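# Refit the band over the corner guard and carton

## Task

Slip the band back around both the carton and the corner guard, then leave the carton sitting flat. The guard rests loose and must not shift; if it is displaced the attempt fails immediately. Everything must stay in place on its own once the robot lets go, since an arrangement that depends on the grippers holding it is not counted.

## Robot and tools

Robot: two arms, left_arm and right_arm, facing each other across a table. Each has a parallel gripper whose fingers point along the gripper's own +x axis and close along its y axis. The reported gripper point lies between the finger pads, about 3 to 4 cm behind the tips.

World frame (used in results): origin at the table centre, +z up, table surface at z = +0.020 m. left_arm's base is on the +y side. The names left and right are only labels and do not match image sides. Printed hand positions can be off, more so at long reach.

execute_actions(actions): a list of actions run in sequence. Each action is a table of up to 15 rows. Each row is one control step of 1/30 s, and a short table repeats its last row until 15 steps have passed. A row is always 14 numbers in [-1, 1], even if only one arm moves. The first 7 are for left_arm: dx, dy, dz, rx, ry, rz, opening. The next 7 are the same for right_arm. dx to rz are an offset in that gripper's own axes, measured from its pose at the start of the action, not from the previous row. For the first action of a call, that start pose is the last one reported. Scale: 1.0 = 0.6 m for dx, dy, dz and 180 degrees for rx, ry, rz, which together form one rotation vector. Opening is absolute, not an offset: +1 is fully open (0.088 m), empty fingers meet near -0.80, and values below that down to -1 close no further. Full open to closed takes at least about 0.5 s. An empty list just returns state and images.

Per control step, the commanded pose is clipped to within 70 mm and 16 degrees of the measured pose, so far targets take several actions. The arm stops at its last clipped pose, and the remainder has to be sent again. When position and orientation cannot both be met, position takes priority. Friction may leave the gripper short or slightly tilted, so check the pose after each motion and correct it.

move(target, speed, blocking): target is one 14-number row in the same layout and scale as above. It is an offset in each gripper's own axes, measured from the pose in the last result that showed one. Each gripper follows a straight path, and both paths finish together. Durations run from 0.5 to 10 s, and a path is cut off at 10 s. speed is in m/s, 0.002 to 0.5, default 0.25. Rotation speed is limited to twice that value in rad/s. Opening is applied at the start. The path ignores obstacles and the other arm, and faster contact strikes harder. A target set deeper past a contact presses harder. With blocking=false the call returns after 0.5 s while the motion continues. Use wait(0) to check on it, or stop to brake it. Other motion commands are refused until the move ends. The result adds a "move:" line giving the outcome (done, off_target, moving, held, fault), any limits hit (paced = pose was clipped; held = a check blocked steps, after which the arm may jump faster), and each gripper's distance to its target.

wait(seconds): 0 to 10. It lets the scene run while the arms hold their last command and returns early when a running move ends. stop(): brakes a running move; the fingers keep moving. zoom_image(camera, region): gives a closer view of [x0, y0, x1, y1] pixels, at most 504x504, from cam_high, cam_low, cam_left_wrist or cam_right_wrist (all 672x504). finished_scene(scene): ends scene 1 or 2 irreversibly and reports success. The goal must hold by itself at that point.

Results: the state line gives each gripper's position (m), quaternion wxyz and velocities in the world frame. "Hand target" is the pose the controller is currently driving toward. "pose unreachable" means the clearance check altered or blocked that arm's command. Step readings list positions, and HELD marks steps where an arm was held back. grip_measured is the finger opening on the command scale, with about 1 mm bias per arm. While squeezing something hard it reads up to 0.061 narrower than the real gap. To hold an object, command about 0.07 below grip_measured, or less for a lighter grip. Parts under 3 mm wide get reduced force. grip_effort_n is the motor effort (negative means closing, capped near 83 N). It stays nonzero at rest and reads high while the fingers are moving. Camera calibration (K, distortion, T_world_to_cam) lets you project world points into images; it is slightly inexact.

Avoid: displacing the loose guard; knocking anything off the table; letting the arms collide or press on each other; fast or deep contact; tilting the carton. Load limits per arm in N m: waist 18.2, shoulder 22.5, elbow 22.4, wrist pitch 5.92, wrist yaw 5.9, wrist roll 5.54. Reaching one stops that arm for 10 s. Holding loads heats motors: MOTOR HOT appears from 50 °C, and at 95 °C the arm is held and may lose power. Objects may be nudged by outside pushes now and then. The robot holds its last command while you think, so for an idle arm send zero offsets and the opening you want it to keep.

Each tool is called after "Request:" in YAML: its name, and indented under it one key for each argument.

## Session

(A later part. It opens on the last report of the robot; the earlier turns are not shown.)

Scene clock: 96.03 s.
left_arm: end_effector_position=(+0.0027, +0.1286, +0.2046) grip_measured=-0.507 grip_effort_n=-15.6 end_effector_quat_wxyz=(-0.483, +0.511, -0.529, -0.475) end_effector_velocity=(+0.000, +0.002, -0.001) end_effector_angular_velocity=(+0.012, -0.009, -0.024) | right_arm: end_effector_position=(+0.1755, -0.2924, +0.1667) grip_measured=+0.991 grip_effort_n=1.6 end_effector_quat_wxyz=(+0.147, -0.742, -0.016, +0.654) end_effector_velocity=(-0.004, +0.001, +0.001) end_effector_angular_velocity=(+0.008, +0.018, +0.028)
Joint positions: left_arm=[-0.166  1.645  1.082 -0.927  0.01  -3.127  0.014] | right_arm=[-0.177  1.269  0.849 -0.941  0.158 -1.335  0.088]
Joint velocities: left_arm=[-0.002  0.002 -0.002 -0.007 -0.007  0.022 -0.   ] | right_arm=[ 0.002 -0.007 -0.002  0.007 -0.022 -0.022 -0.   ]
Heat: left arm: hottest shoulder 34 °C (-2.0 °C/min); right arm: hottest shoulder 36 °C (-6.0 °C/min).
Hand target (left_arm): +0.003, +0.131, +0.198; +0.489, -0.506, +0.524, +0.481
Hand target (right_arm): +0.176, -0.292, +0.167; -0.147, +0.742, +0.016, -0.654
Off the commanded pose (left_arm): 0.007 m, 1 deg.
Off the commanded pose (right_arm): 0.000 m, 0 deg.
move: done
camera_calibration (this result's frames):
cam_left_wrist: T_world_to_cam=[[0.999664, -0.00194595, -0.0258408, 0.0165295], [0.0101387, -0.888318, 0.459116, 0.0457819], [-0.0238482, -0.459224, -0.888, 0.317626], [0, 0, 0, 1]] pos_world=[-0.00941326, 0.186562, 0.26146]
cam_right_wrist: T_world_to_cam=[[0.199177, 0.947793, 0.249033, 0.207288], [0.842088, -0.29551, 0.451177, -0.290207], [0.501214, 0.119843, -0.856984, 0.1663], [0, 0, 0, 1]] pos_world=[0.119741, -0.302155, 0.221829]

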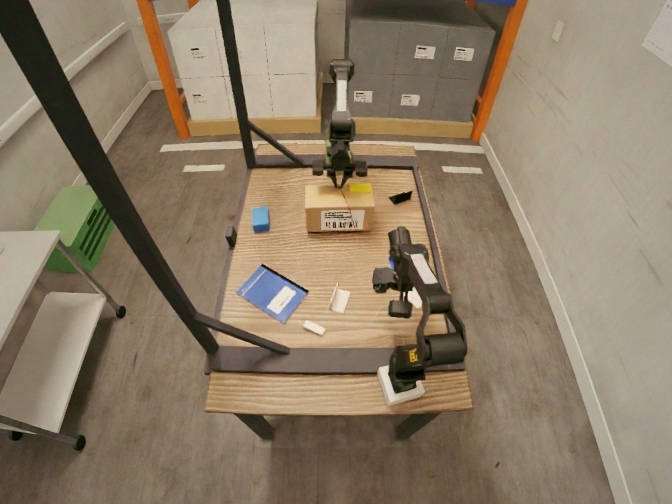

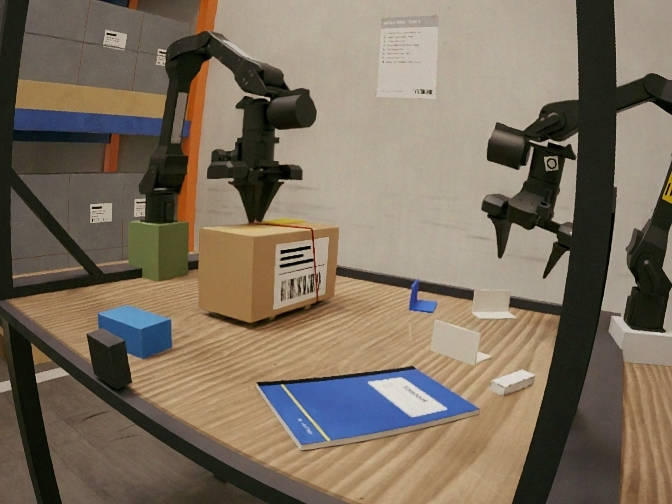

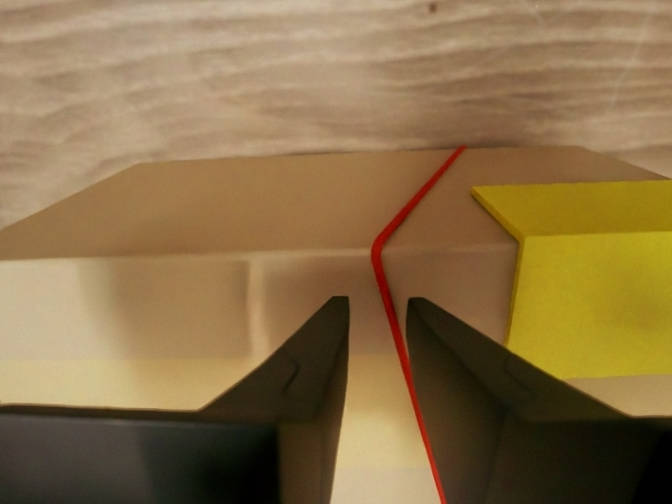

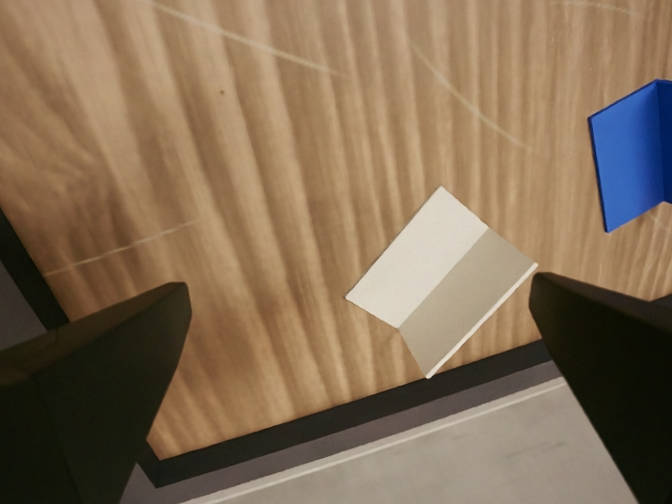

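Request:
execute_actions:
  actions:
    - [[0.004,0,0,0,0,0,-0.7,0,0,0,0,0,0,1]]
    - [[0,0,0,0,0,0,-0.9,0,0,0,0,0,0,1]]

Request:
move:
  target: [-0.03,0,0.005,0,0,0,-0.9,0,0,0,0,0,0,1]
  speed: 0.02

Scene clock: 101.77 s.
left_arm: end_effector_position=(+0.0026, +0.1271, +0.2046) grip_measured=-0.815 grip_effort_n=-83.5 end_effector_quat_wxyz=(-0.482, +0.512, -0.530, -0.473) end_effector_velocity=(-0.001, +0.002, -0.001) end_effector_angular_velocity=(+0.012, -0.006, +0.015) | right_arm: end_effector_position=(+0.1755, -0.2924, +0.1667) grip_measured=+0.991 grip_effort_n=1.2 end_effector_quat_wxyz=(+0.147, -0.742, -0.016, +0.654) end_effector_velocity=(-0.002, +0.002, +0.001) end_effector_angular_velocity=(+0.009, +0.003, +0.025)
Joint positions: left_arm=[-0.166  1.645  1.082 -0.92   0.01  -3.127  0.   ] | right_arm=[-0.177  1.269  0.849 -0.941  0.158 -1.335  0.088]
Joint velocities: left_arm=[-0.007  0.002 -0.002 -0.007 -0.007 -0.022  0.   ] | right_arm=[ 0.002 -0.002  0.002  0.007 -0.007 -0.022  0.   ]
Heat: left arm: hottest shoulder 33 °C (-2.0 °C/min); right arm: hottest shoulder 36 °C (-5.0 °C/min).
Hand target (left_arm): +0.003, +0.127, +0.205; +0.482, -0.512, +0.530, +0.473
Hand target (right_arm): +0.176, -0.292, +0.167; -0.147, +0.742, +0.016, -0.654
Off the commanded pose (left_arm): 0.000 m, 0 deg.
Off the commanded pose (right_arm): 0.000 m, 0 deg.
Step readings (end_effector_position; steps 1 to 15: 1st action; 16 to 30: 2nd action):
0: left_arm (+0.0027, +0.1286, +0.2045) | right_arm (+0.1755, -0.2924, +0.1667)
1: left_arm (+0.0027, +0.1285, +0.2045) | right_arm (+0.1755, -0.2924, +0.1667)
2: left_arm (+0.0027, +0.1280, +0.2045) | right_arm (+0.1755, -0.2924, +0.1667)
4: left_arm (+0.0027, +0.1274, +0.2046) | right_arm (+0.1755, -0.2924, +0.1667)
8: left_arm (+0.0026, +0.1272, +0.2046) | right_arm (+0.1755, -0.2924, +0.1667)
15: left_arm (+0.0026, +0.1271, +0.2046) | right_arm (+0.1755, -0.2924, +0.1667)
16: left_arm (+0.0026, +0.1271, +0.2046) | right_arm (+0.1755, -0.2924, +0.1667)
17: left_arm (+0.0026, +0.1271, +0.2046) | right_arm (+0.1755, -0.2924, +0.1667)
19: left_arm (+0.0026, +0.1271, +0.2046) | right_arm (+0.1755, -0.2924, +0.1667)
23: left_arm (+0.0026, +0.1271, +0.2046) | right_arm (+0.1755, -0.2924, +0.1667)
30: end_effector_position above
camera_calibration (this result's frames):
cam_left_wrist: T_world_to_cam=[[0.999662, -0.00213348, -0.0259079, 0.0165826], [0.0101766, -0.884968, 0.465541, 0.0426497], [-0.0239209, -0.465648, -0.884647, 0.317083], [0, 0, 0, 1]] pos_world=[-0.0094261, 0.185428, 0.261081]
cam_right_wrist: T_world_to_cam=[[0.199177, 0.947793, 0.249033, 0.207288], [0.842088, -0.29551, 0.451177, -0.290207], [0.501214, 0.119843, -0.856984, 0.1663], [0, 0, 0, 1]] pos_world=[0.119741, -0.302155, 0.221829]

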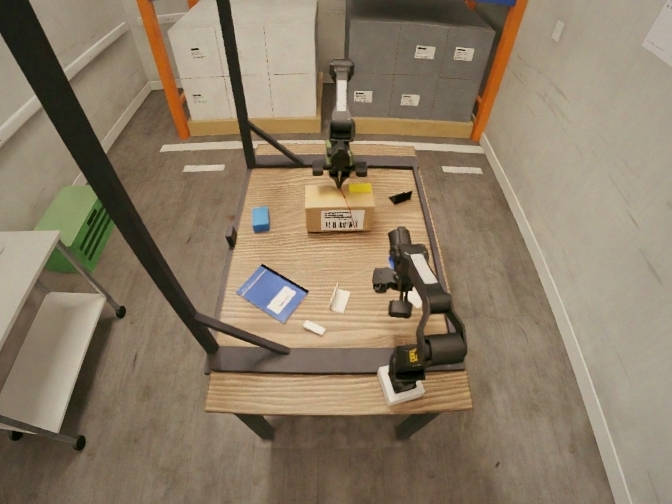

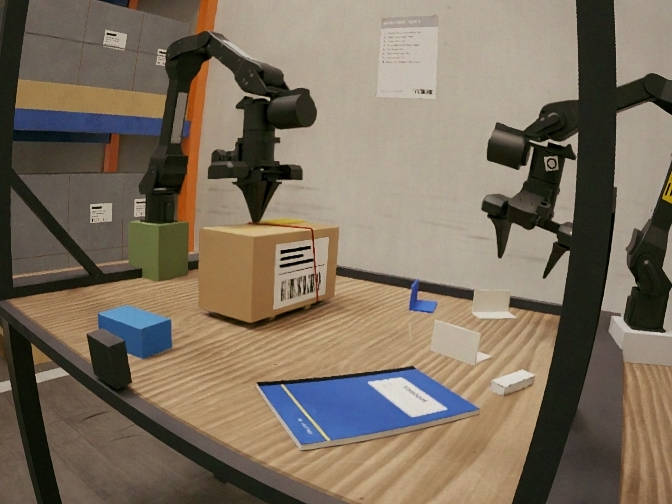

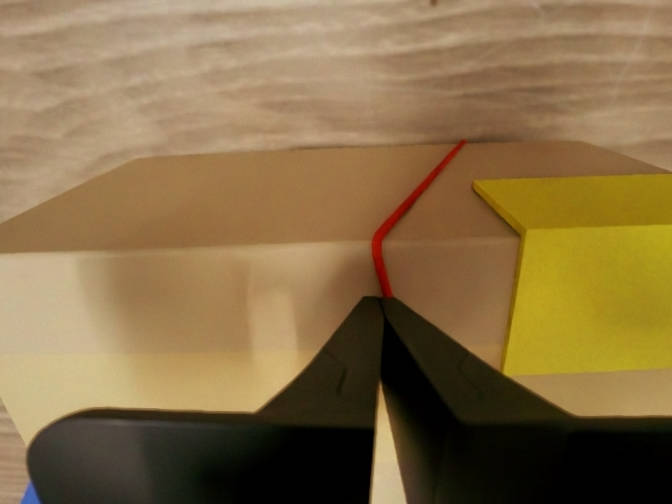

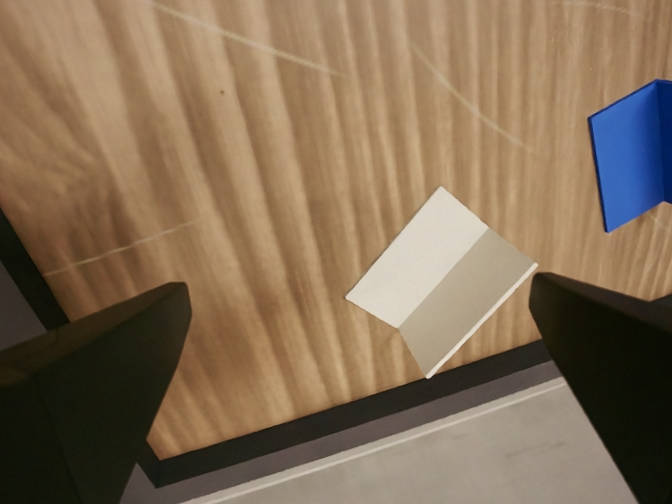

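Scene clock: 102.93 s.
left_arm: end_effector_position=(+0.0027, +0.1335, +0.2171) grip_measured=-0.815 grip_effort_n=-83.5 end_effector_quat_wxyz=(-0.486, +0.508, -0.526, -0.478) end_effector_velocity=(+0.000, +0.005, -0.000) end_effector_angular_velocity=(+0.022, -0.008, -0.009) | right_arm: end_effector_position=(+0.1755, -0.2924, +0.1667) grip_measured=+0.991 grip_effort_n=1.6 end_effector_quat_wxyz=(+0.147, -0.742, -0.016, +0.654) end_effector_velocity=(-0.000, -0.001, +0.001) end_effector_angular_velocity=(-0.006, +0.002, +0.020)
Joint positions: left_arm=[-0.166  1.621  1.108 -0.988  0.01  -3.127  0.   ] | right_arm=[-0.177  1.269  0.849 -0.941  0.158 -1.335  0.088]
Joint velocities: left_arm=[-0.002 -0.002 -0.002 -0.022 -0.007  0.007  0.   ] | right_arm=[-0.002 -0.002  0.002 -0.007 -0.007 -0.022  0.   ]
Heat: left arm: hottest shoulder 34 °C (-1.0 °C/min); right arm: hottest shoulder 36 °C (-4.0 °C/min).
Hand target (left_arm): +0.003, +0.132, +0.222; +0.482, -0.513, +0.530, +0.473
Hand target (right_arm): +0.176, -0.292, +0.167; -0.147, +0.742, +0.016, -0.654
Off the commanded pose (left_arm): 0.006 m, 1 deg.
Off the commanded pose (right_arm): 0.000 m, 0 deg.
move: done
camera_calibration (this result's frames):
cam_left_wrist: T_world_to_cam=[[0.999667, -0.00169013, -0.0257466, 0.0167518], [0.0100877, -0.892828, 0.450285, 0.0468749], [-0.0237484, -0.450394, -0.892514, 0.330724], [0, 0, 0, 1]] pos_world=[-0.00936491, 0.190836, 0.2745]
cam_right_wrist: T_world_to_cam=[[0.199177, 0.947793, 0.249033, 0.207288], [0.842088, -0.29551, 0.451177, -0.290207], [0.501214, 0.119843, -0.856984, 0.1663], [0, 0, 0, 1]] pos_world=[0.119741, -0.302155, 0.221829]

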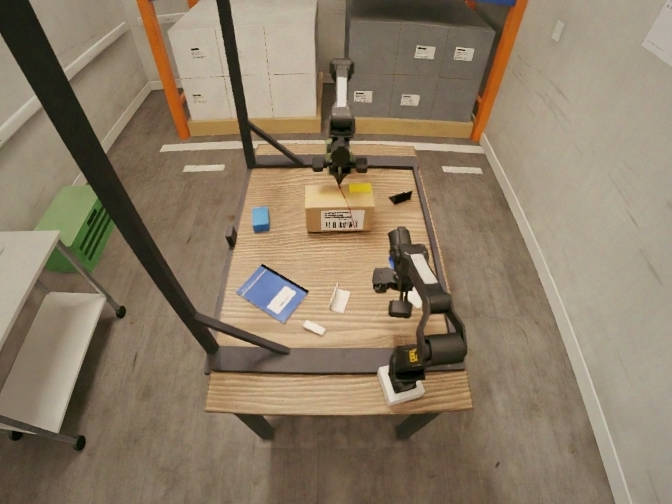

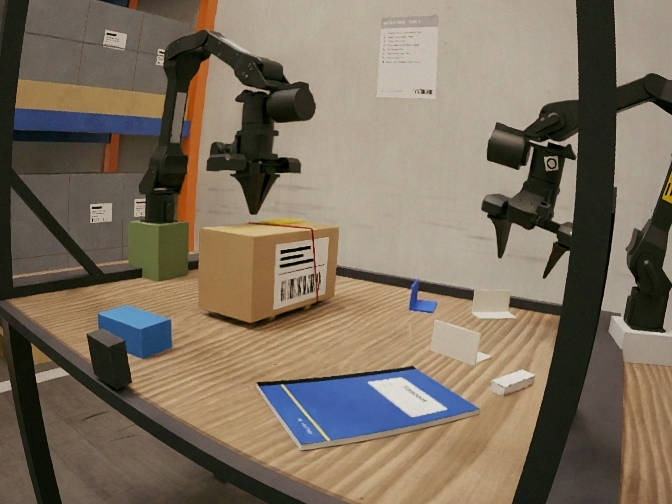

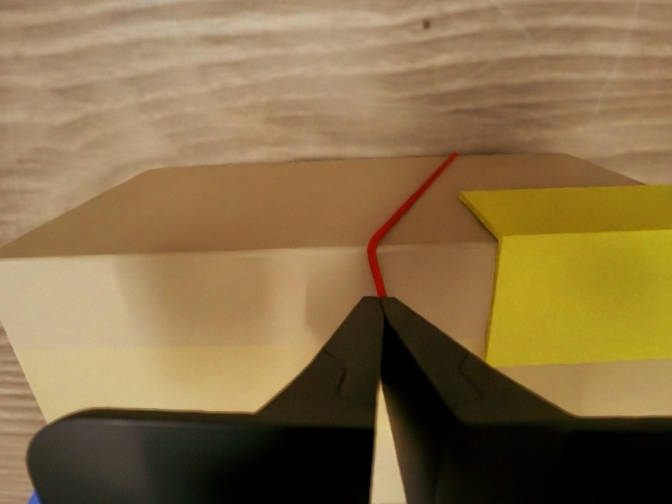

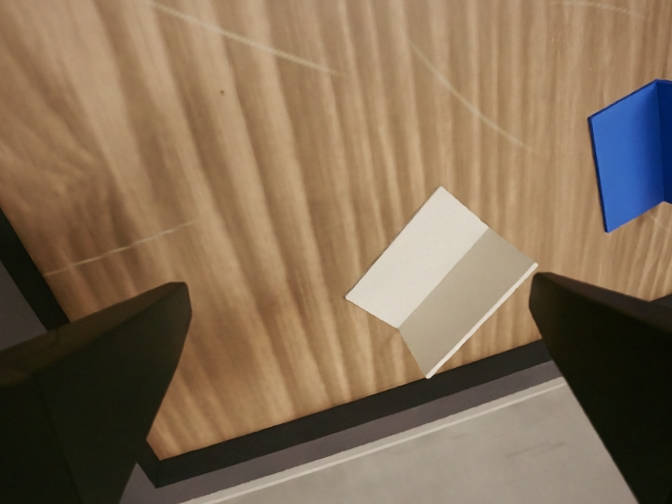

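Request:
move:
  target: [0.012,0,0,0,0,0,-0.51,0,0,0,0,0,0,1]
  speed: 0.03

Request:
move:
  target: [0.022,0,0.006,0,0,0,-0.51,0,0,0,0,0,0,1]
  speed: 0.012

Request:
zoom_image:
  camera: "cam_low"
  region: [225,195,305,240]

Request:
zoom_image:
  camera: "cam_left_wrist"
  region: [320,220,460,330]

Scene clock: 109.43 s.
left_arm: end_effector_position=(+0.0027, +0.1306, +0.2148) grip_measured=-0.513 grip_effort_n=17.0 end_effector_quat_wxyz=(-0.482, +0.512, -0.530, -0.474) end_effector_velocity=(-0.002, +0.005, -0.000) end_effector_angular_velocity=(+0.022, +0.008, +0.004) | right_arm: end_effector_position=(+0.1755, -0.2924, +0.1667) grip_measured=+0.991 grip_effort_n=1.2 end_effector_quat_wxyz=(+0.147, -0.742, -0.016, +0.654) end_effector_velocity=(-0.001, +0.001, -0.000) end_effector_angular_velocity=(+0.006, +0.006, +0.006)
Joint positions: left_arm=[-0.166  1.621  1.098 -0.961  0.01  -3.127  0.014] | right_arm=[-0.177  1.269  0.849 -0.941  0.158 -1.335  0.088]
Joint velocities: left_arm=[-0.002 -0.002 -0.002 -0.022  0.007 -0.007  0.   ] | right_arm=[-0.002 -0.002 -0.002  0.007 -0.007 -0.007 -0.   ]
Heat: left arm: hottest shoulder 34 °C (+0.0 °C/min); right arm: hottest shoulder 36 °C (-3.0 °C/min).
Hand target (left_arm): +0.003, +0.133, +0.210; +0.486, -0.508, +0.526, +0.478
Hand target (right_arm): +0.176, -0.292, +0.167; -0.147, +0.742, +0.016, -0.654
Off the commanded pose (left_arm): 0.005 m, 1 deg.
Off the commanded pose (right_arm): 0.000 m, 0 deg.
move: done
camera_calibration (this result's frames):
cam_left_wrist: T_world_to_cam=[[0.999662, -0.00211372, -0.0259009, 0.0168107], [0.0101726, -0.885323, 0.464866, 0.0412099], [-0.0239133, -0.464972, -0.885002, 0.327749], [0, 0, 0, 1]] pos_world=[-0.00938666, 0.188914, 0.271337]
cam_right_wrist: T_world_to_cam=[[0.199177, 0.947793, 0.249033, 0.207288], [0.842088, -0.29551, 0.451177, -0.290207], [0.501214, 0.119843, -0.856984, 0.1663], [0, 0, 0, 1]] pos_world=[0.119741, -0.302155, 0.221829]

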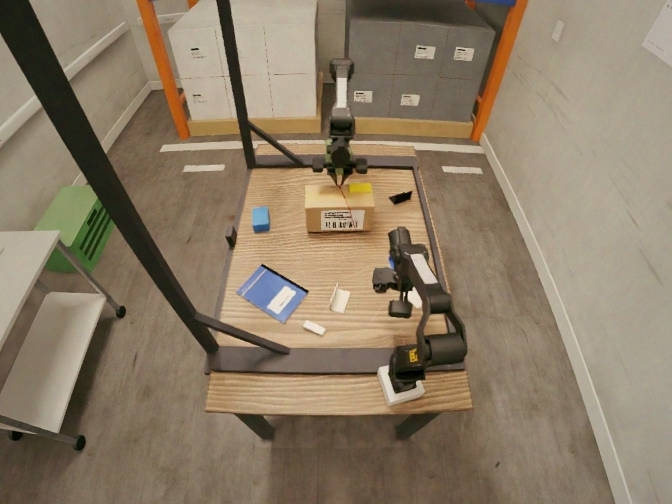

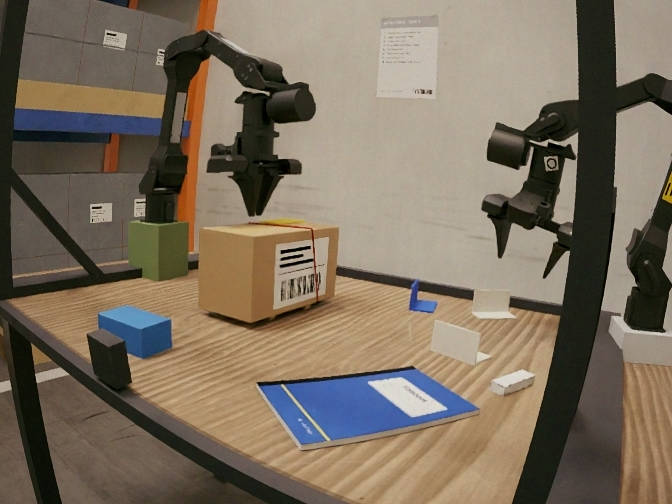

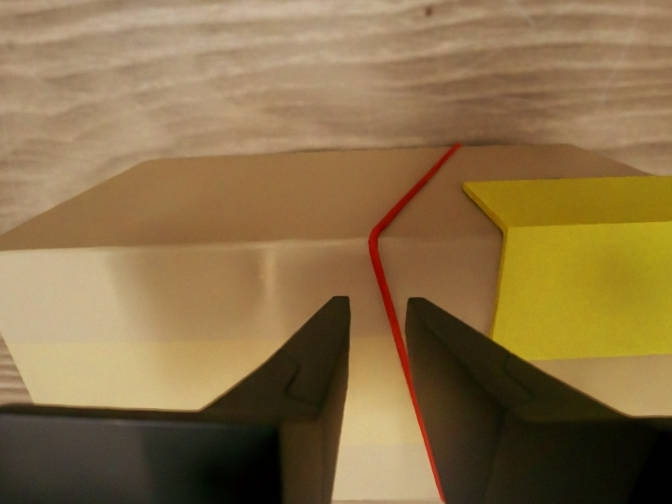

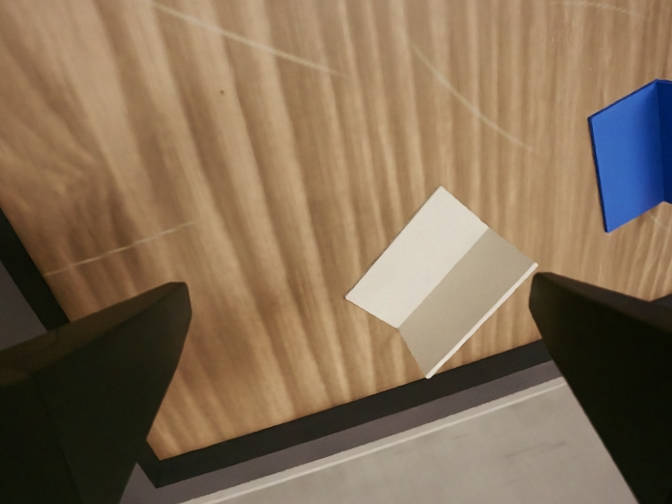

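Scene clock: 110.80 s.
left_arm: end_effector_position=(+0.0027, +0.1308, +0.2055) grip_measured=-0.513 grip_effort_n=17.0 end_effector_quat_wxyz=(-0.478, +0.515, -0.533, -0.470) end_effector_velocity=(+0.000, +0.002, -0.000) end_effector_angular_velocity=(+0.007, -0.007, +0.006) | right_arm: end_effector_position=(+0.1755, -0.2924, +0.1667) grip_measured=+0.991 grip_effort_n=1.2 end_effector_quat_wxyz=(+0.147, -0.742, -0.016, +0.654) end_effector_velocity=(+0.002, +0.001, +0.001) end_effector_angular_velocity=(+0.012, -0.008, +0.003)
Joint positions: left_arm=[-0.166  1.621  1.058 -0.909  0.01  -3.127  0.014] | right_arm=[-0.177  1.269  0.849 -0.941  0.158 -1.335  0.088]
Joint velocities: left_arm=[-0.002 -0.002 -0.002 -0.007 -0.007 -0.007  0.   ] | right_arm=[-0.002 -0.007 -0.002  0.007  0.007 -0.007  0.   ]
Heat: left arm: hottest shoulder 34 °C (+0.0 °C/min); right arm: hottest shoulder 35 °C (-4.0 °C/min).
Hand target (left_arm): +0.003, +0.133, +0.201; +0.482, -0.512, +0.530, +0.474
Hand target (right_arm): +0.176, -0.292, +0.167; -0.147, +0.742, +0.016, -0.654
Off the commanded pose (left_arm): 0.005 m, 1 deg.
Off the commanded pose (right_arm): 0.000 m, 0 deg.
move: done
camera_calibration (this result's frames):
cam_left_wrist: T_world_to_cam=[[0.999658, -0.0024504, -0.026018, 0.0166367], [0.0102416, -0.879219, 0.476307, 0.0425202], [-0.0240427, -0.476411, -0.878894, 0.319843], [0, 0, 0, 1]] pos_world=[-0.00937661, 0.189802, 0.261288]
cam_right_wrist: T_world_to_cam=[[0.199177, 0.947793, 0.249033, 0.207288], [0.842088, -0.29551, 0.451177, -0.290207], [0.501214, 0.119843, -0.856984, 0.1663], [0, 0, 0, 1]] pos_world=[0.119741, -0.302155, 0.221829]

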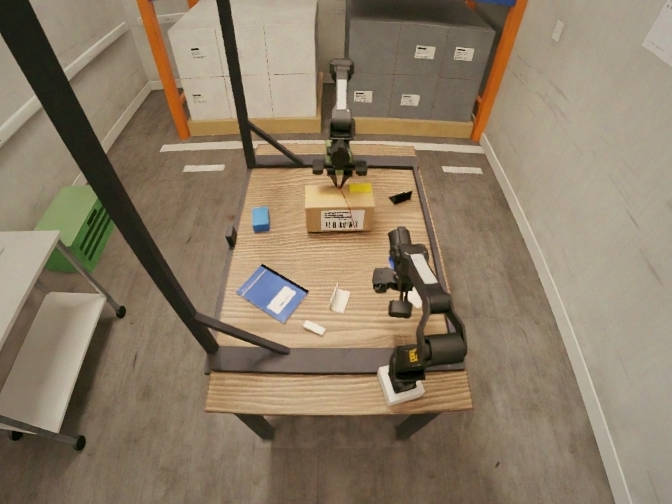

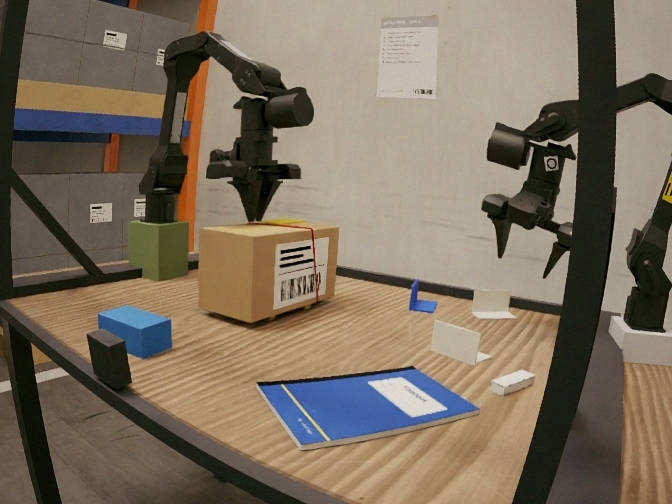

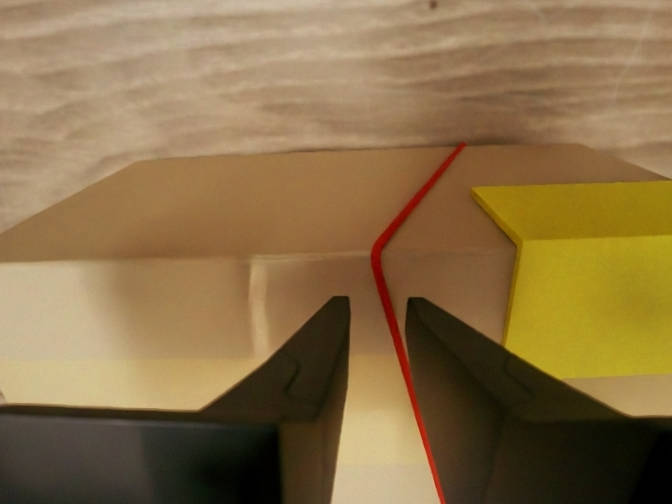

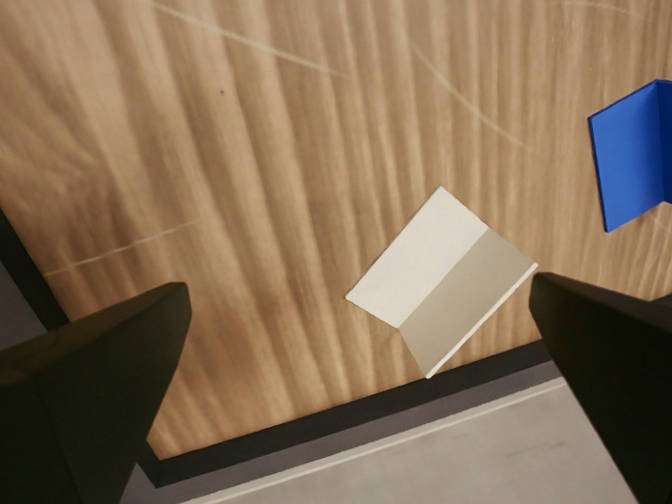

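Region (225, 195, 305, 240) of cam_low's 672x504 image, scaled by 6.300, with more detail than that image has; it fills the top 284 rows of this view, and the rest is white.

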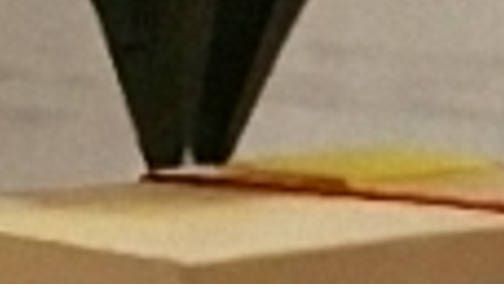

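Region (320, 220, 460, 330) of cam_left_wrist's 672x504 image, scaled by 3.600, with more detail than that image has; it fills the top 396 rows of this view, and the rest is white.

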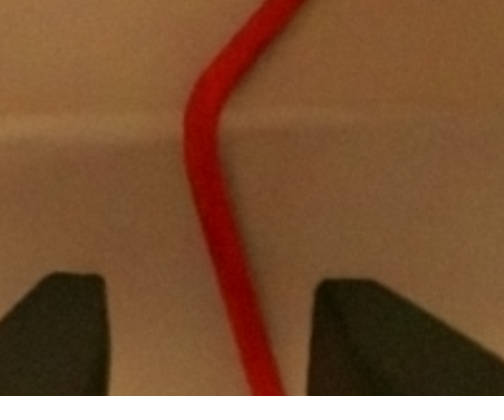

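Request:
move:
  target: [0.016,0,0,0,-0.03,0,-0.51,0,0,0,0,0,0,1]
  speed: 0.015

Request:
zoom_image:
  camera: "cam_low"
  region: [225,195,305,240]

Scene clock: 124.50 s.
left_arm: end_effector_position=(+0.0027, +0.1308, +0.2003) grip_measured=-0.513 grip_effort_n=16.5 end_effector_quat_wxyz=(-0.499, +0.496, -0.514, -0.491) end_effector_velocity=(+0.003, +0.001, +0.001) end_effector_angular_velocity=(+0.002, -0.022, +0.005) | right_arm: end_effector_position=(+0.1755, -0.2924, +0.1667) grip_measured=+0.991 grip_effort_n=1.2 end_effector_quat_wxyz=(+0.147, -0.742, -0.016, +0.654) end_effector_velocity=(-0.001, +0.001, +0.001) end_effector_angular_velocity=(+0.011, +0.006, +0.006)
Joint positions: left_arm=[-0.166  1.69   1.117 -0.977  0.01  -3.127  0.014] | right_arm=[-0.177  1.269  0.849 -0.941  0.158 -1.335  0.088]
Joint velocities: left_arm=[-0.002 -0.002  0.002 -0.007 -0.022 -0.007  0.   ] | right_arm=[-0.002 -0.007 -0.002  0.007 -0.007 -0.007 -0.   ]
Heat: left arm: hottest shoulder 34 °C (+1.0 °C/min); right arm: hottest shoulder 35 °C (-3.0 °C/min).
Hand target (left_arm): +0.003, +0.130, +0.196; +0.503, -0.493, +0.510, +0.494
Hand target (right_arm): +0.176, -0.292, +0.167; -0.147, +0.742, +0.016, -0.654
Off the commanded pose (left_arm): 0.004 m, 1 deg.
Off the commanded pose (right_arm): 0.000 m, 0 deg.
move: done
camera_calibration (this result's frames):
cam_left_wrist: T_world_to_cam=[[0.999682, -0.000406489, -0.0252299, 0.0160754], [0.00984409, -0.91436, 0.404783, 0.0639333], [-0.0232337, -0.404903, -0.914065, 0.312936], [0, 0, 0, 1]] pos_world=[-0.00942897, 0.185173, 0.26057]
cam_right_wrist: T_world_to_cam=[[0.199177, 0.947793, 0.249033, 0.207288], [0.842088, -0.29551, 0.451177, -0.290207], [0.501214, 0.119843, -0.856984, 0.1663], [0, 0, 0, 1]] pos_world=[0.119741, -0.302155, 0.221829]

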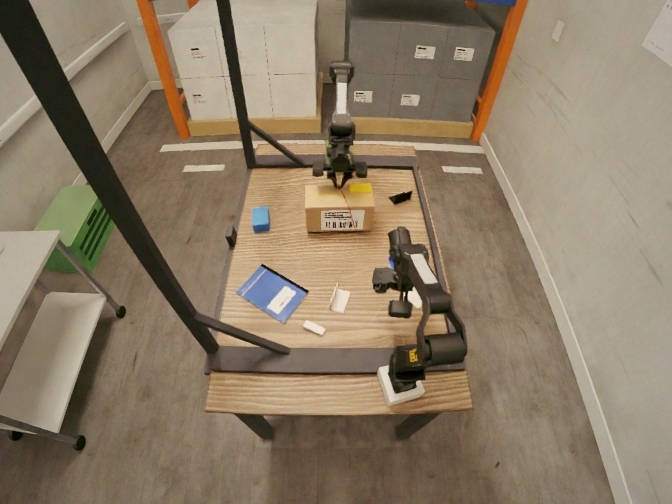

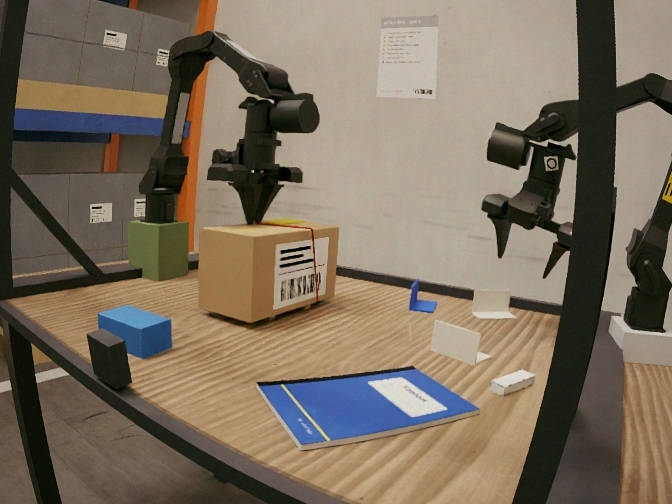

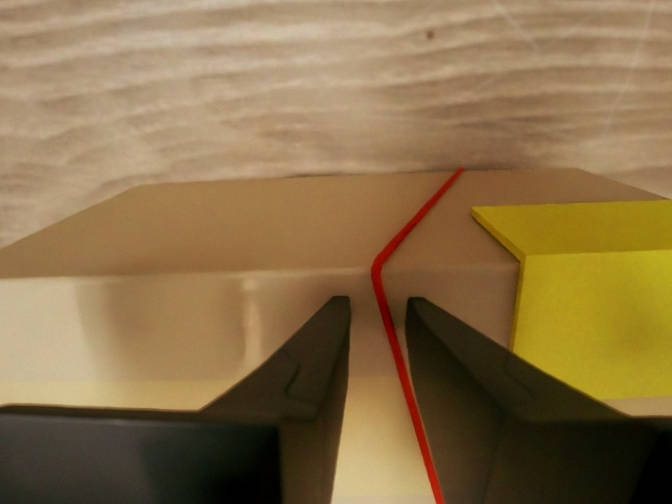

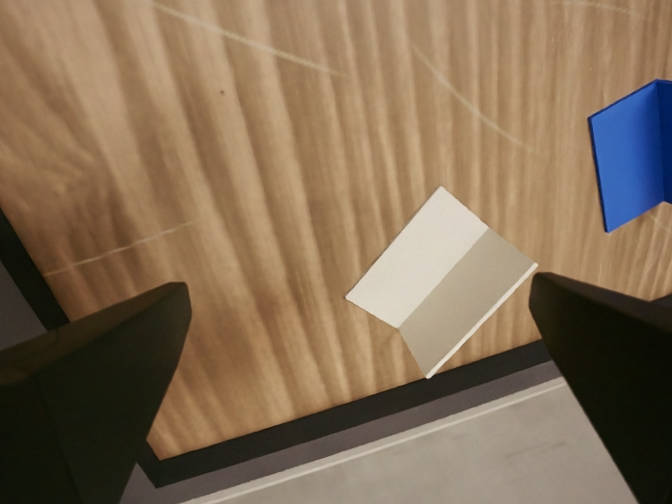

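Region (225, 195, 305, 240) of cam_low's 672x504 image, scaled by 6.300, with more detail than that image has; it fills the top 284 rows of this view, and the rest is white.

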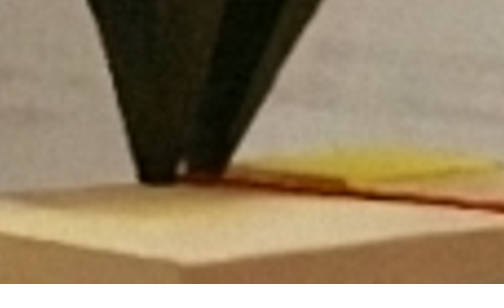

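Now on the surface (z≈0.200). Close and lift.

Request:
execute_actions:
  actions:
    - [[0,0,0,0,0,0,-0.7,0,0,0,0,0,0,1]]
    - [[0,0,0,0,0,0,-0.9,0,0,0,0,0,0,1]]

Request:
move:
  target: [-0.035,0,0.008,0,0,0,-0.9,0,0,0,0,0,0,1]
  speed: 0.02

Scene clock: 130.00 s.
left_arm: end_effector_position=(+0.0034, +0.1307, +0.2003) grip_measured=-0.815 grip_effort_n=-83.5 end_effector_quat_wxyz=(-0.500, +0.497, -0.513, -0.490) end_effector_velocity=(+0.000, +0.002, +0.000) end_effector_angular_velocity=(+0.007, -0.007, +0.005) | right_arm: end_effector_position=(+0.1755, -0.2924, +0.1667) grip_measured=+0.991 grip_effort_n=1.6 end_effector_quat_wxyz=(+0.147, -0.742, -0.016, +0.654) end_effector_velocity=(-0.002, -0.000, -0.001) end_effector_angular_velocity=(+0.001, +0.006, +0.011)
Joint positions: left_arm=[-0.165  1.69   1.117 -0.978  0.006 -3.127  0.   ] | right_arm=[-0.177  1.269  0.849 -0.941  0.158 -1.335  0.088]
Joint velocities: left_arm=[-0.002 -0.002 -0.002 -0.007 -0.007 -0.007  0.   ] | right_arm=[ 0.002 -0.002 -0.007  0.007 -0.007 -0.007 -0.   ]
Heat: left arm: hottest shoulder 33 °C (+0.0 °C/min); right arm: hottest shoulder 35 °C (-2.0 °C/min).
Hand target (left_arm): +0.003, +0.131, +0.200; +0.499, -0.496, +0.513, +0.491
Hand target (right_arm): +0.176, -0.292, +0.167; -0.147, +0.742, +0.016, -0.654
Off the commanded pose (left_arm): 0.001 m, 0 deg.
Off the commanded pose (right_arm): 0.000 m, 0 deg.
Step readings (end_effector_position; steps 1 to 15: 1st action; 16 to 30: 2nd action):
0: left_arm (+0.0027, +0.1307, +0.2003) | right_arm (+0.1755, -0.2924, +0.1667)
1: left_arm (+0.0027, +0.1307, +0.2003) | right_arm (+0.1755, -0.2924, +0.1667)
2: left_arm (+0.0027, +0.1307, +0.2003) | right_arm (+0.1755, -0.2924, +0.1667)
4: left_arm (+0.0027, +0.1307, +0.2003) | right_arm (+0.1755, -0.2924, +0.1667)
8: left_arm (+0.0028, +0.1307, +0.2003) | right_arm (+0.1755, -0.2924, +0.1667)
15: left_arm (+0.0029, +0.1307, +0.2003) | right_arm (+0.1755, -0.2924, +0.1667)
16: left_arm (+0.0029, +0.1307, +0.2003) | right_arm (+0.1755, -0.2924, +0.1667)
17: left_arm (+0.0033, +0.1307, +0.2003) | right_arm (+0.1755, -0.2924, +0.1667)
19: left_arm (+0.0034, +0.1307, +0.2003) | right_arm (+0.1755, -0.2924, +0.1667)
23: left_arm (+0.0034, +0.1307, +0.2003) | right_arm (+0.1755, -0.2924, +0.1667)
30: end_effector_position above
camera_calibration (this result's frames):
cam_left_wrist: T_world_to_cam=[[0.999762, 0.000433096, -0.0217943, 0.0145363], [0.00921407, -0.914491, 0.404502, 0.0639853], [-0.0197555, -0.404606, -0.914278, 0.312919], [0, 0, 0, 1]] pos_world=[-0.00894053, 0.185117, 0.260529]
cam_right_wrist: T_world_to_cam=[[0.199177, 0.947793, 0.249033, 0.207288], [0.842088, -0.29551, 0.451177, -0.290207], [0.501214, 0.119843, -0.856984, 0.1663], [0, 0, 0, 1]] pos_world=[0.119741, -0.302155, 0.221829]

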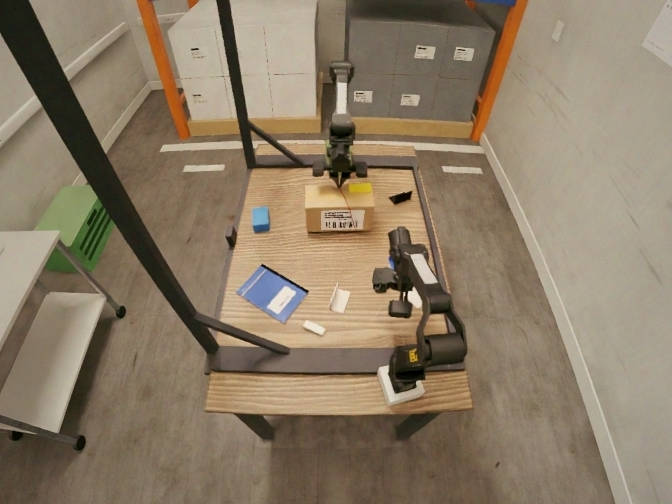

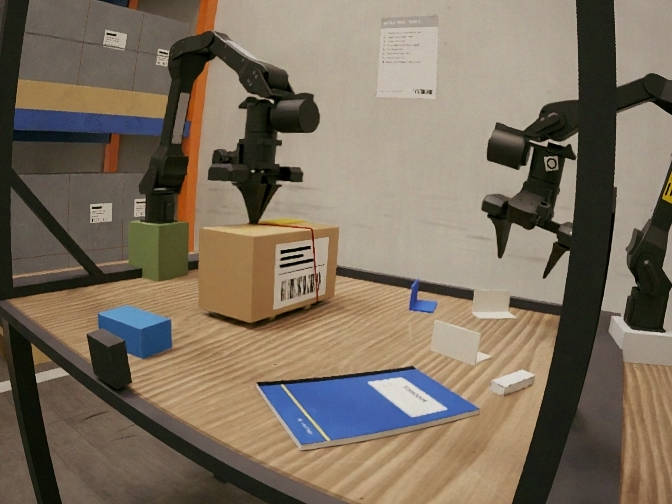

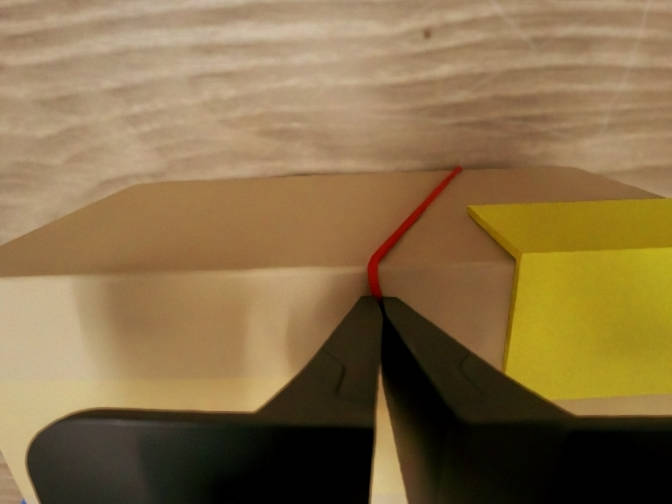

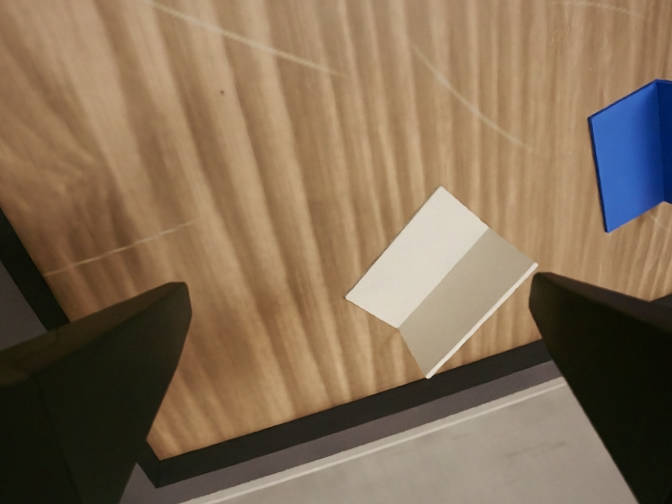

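Scene clock: 131.33 s.
left_arm: end_effector_position=(+0.0041, +0.1371, +0.2138) grip_measured=-0.815 grip_effort_n=-83.5 end_effector_quat_wxyz=(-0.505, +0.493, -0.507, -0.495) end_effector_velocity=(+0.000, +0.005, +0.000) end_effector_angular_velocity=(+0.022, -0.008, -0.010) | right_arm: end_effector_position=(+0.1755, -0.2924, +0.1667) grip_measured=+0.991 grip_effort_n=1.6 end_effector_quat_wxyz=(+0.147, -0.742, -0.016, +0.654) end_effector_velocity=(-0.000, -0.001, +0.001) end_effector_angular_velocity=(-0.004, +0.005, +0.006)
Joint positions: left_arm=[-0.164  1.667  1.148 -1.051  0.004 -3.127  0.   ] | right_arm=[-0.177  1.269  0.849 -0.941  0.158 -1.335  0.088]
Joint velocities: left_arm=[-0.002 -0.002 -0.002 -0.022 -0.007  0.007  0.   ] | right_arm=[-0.002 -0.002  0.002 -0.007 -0.007 -0.007 -0.   ]
Heat: left arm: hottest shoulder 34 °C (+1.0 °C/min); right arm: hottest shoulder 35 °C (-2.0 °C/min).
Hand target (left_arm): +0.003, +0.136, +0.221; +0.500, -0.497, +0.513, +0.490
Hand target (right_arm): +0.176, -0.292, +0.167; -0.147, +0.742, +0.016, -0.654
Off the commanded pose (left_arm): 0.007 m, 1 deg.
Off the commanded pose (right_arm): 0.000 m, 0 deg.
move: done
camera_calibration (this result's frames):
cam_left_wrist: T_world_to_cam=[[0.999813, 0.00162554, -0.019284, 0.0134977], [0.00895087, -0.922318, 0.386328, 0.0692557], [-0.017158, -0.386428, -0.92216, 0.32707], [0, 0, 0, 1]] pos_world=[-0.00850321, 0.190243, 0.275115]
cam_right_wrist: T_world_to_cam=[[0.199177, 0.947793, 0.249033, 0.207288], [0.842088, -0.29551, 0.451177, -0.290207], [0.501214, 0.119843, -0.856984, 0.1663], [0, 0, 0, 1]] pos_world=[0.119741, -0.302155, 0.221829]

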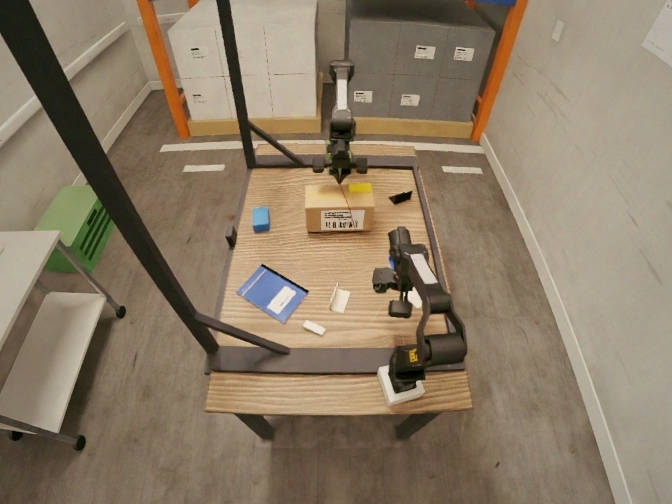

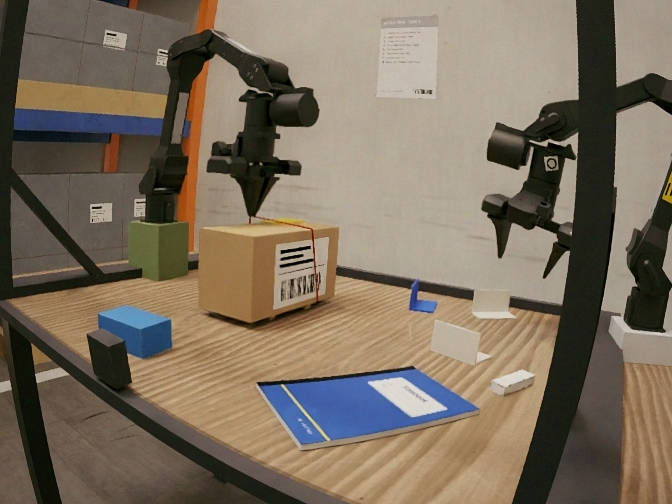

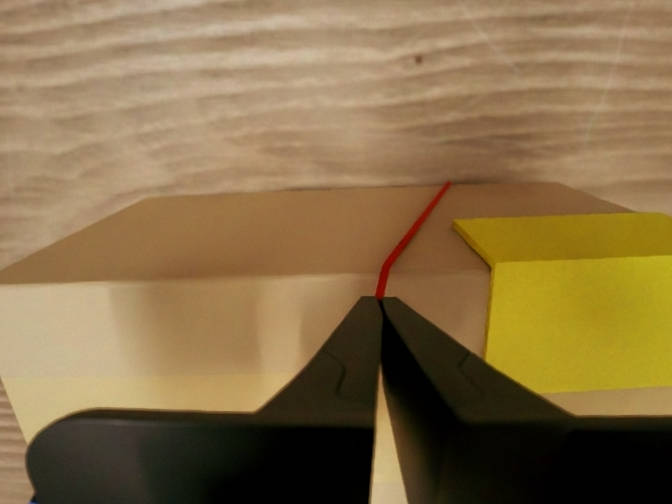

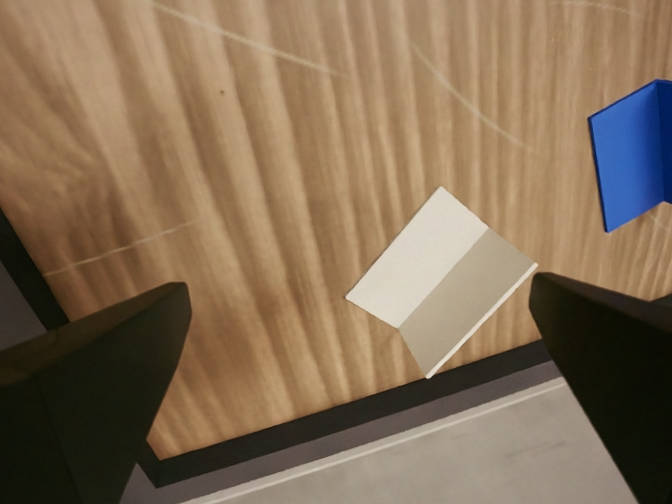

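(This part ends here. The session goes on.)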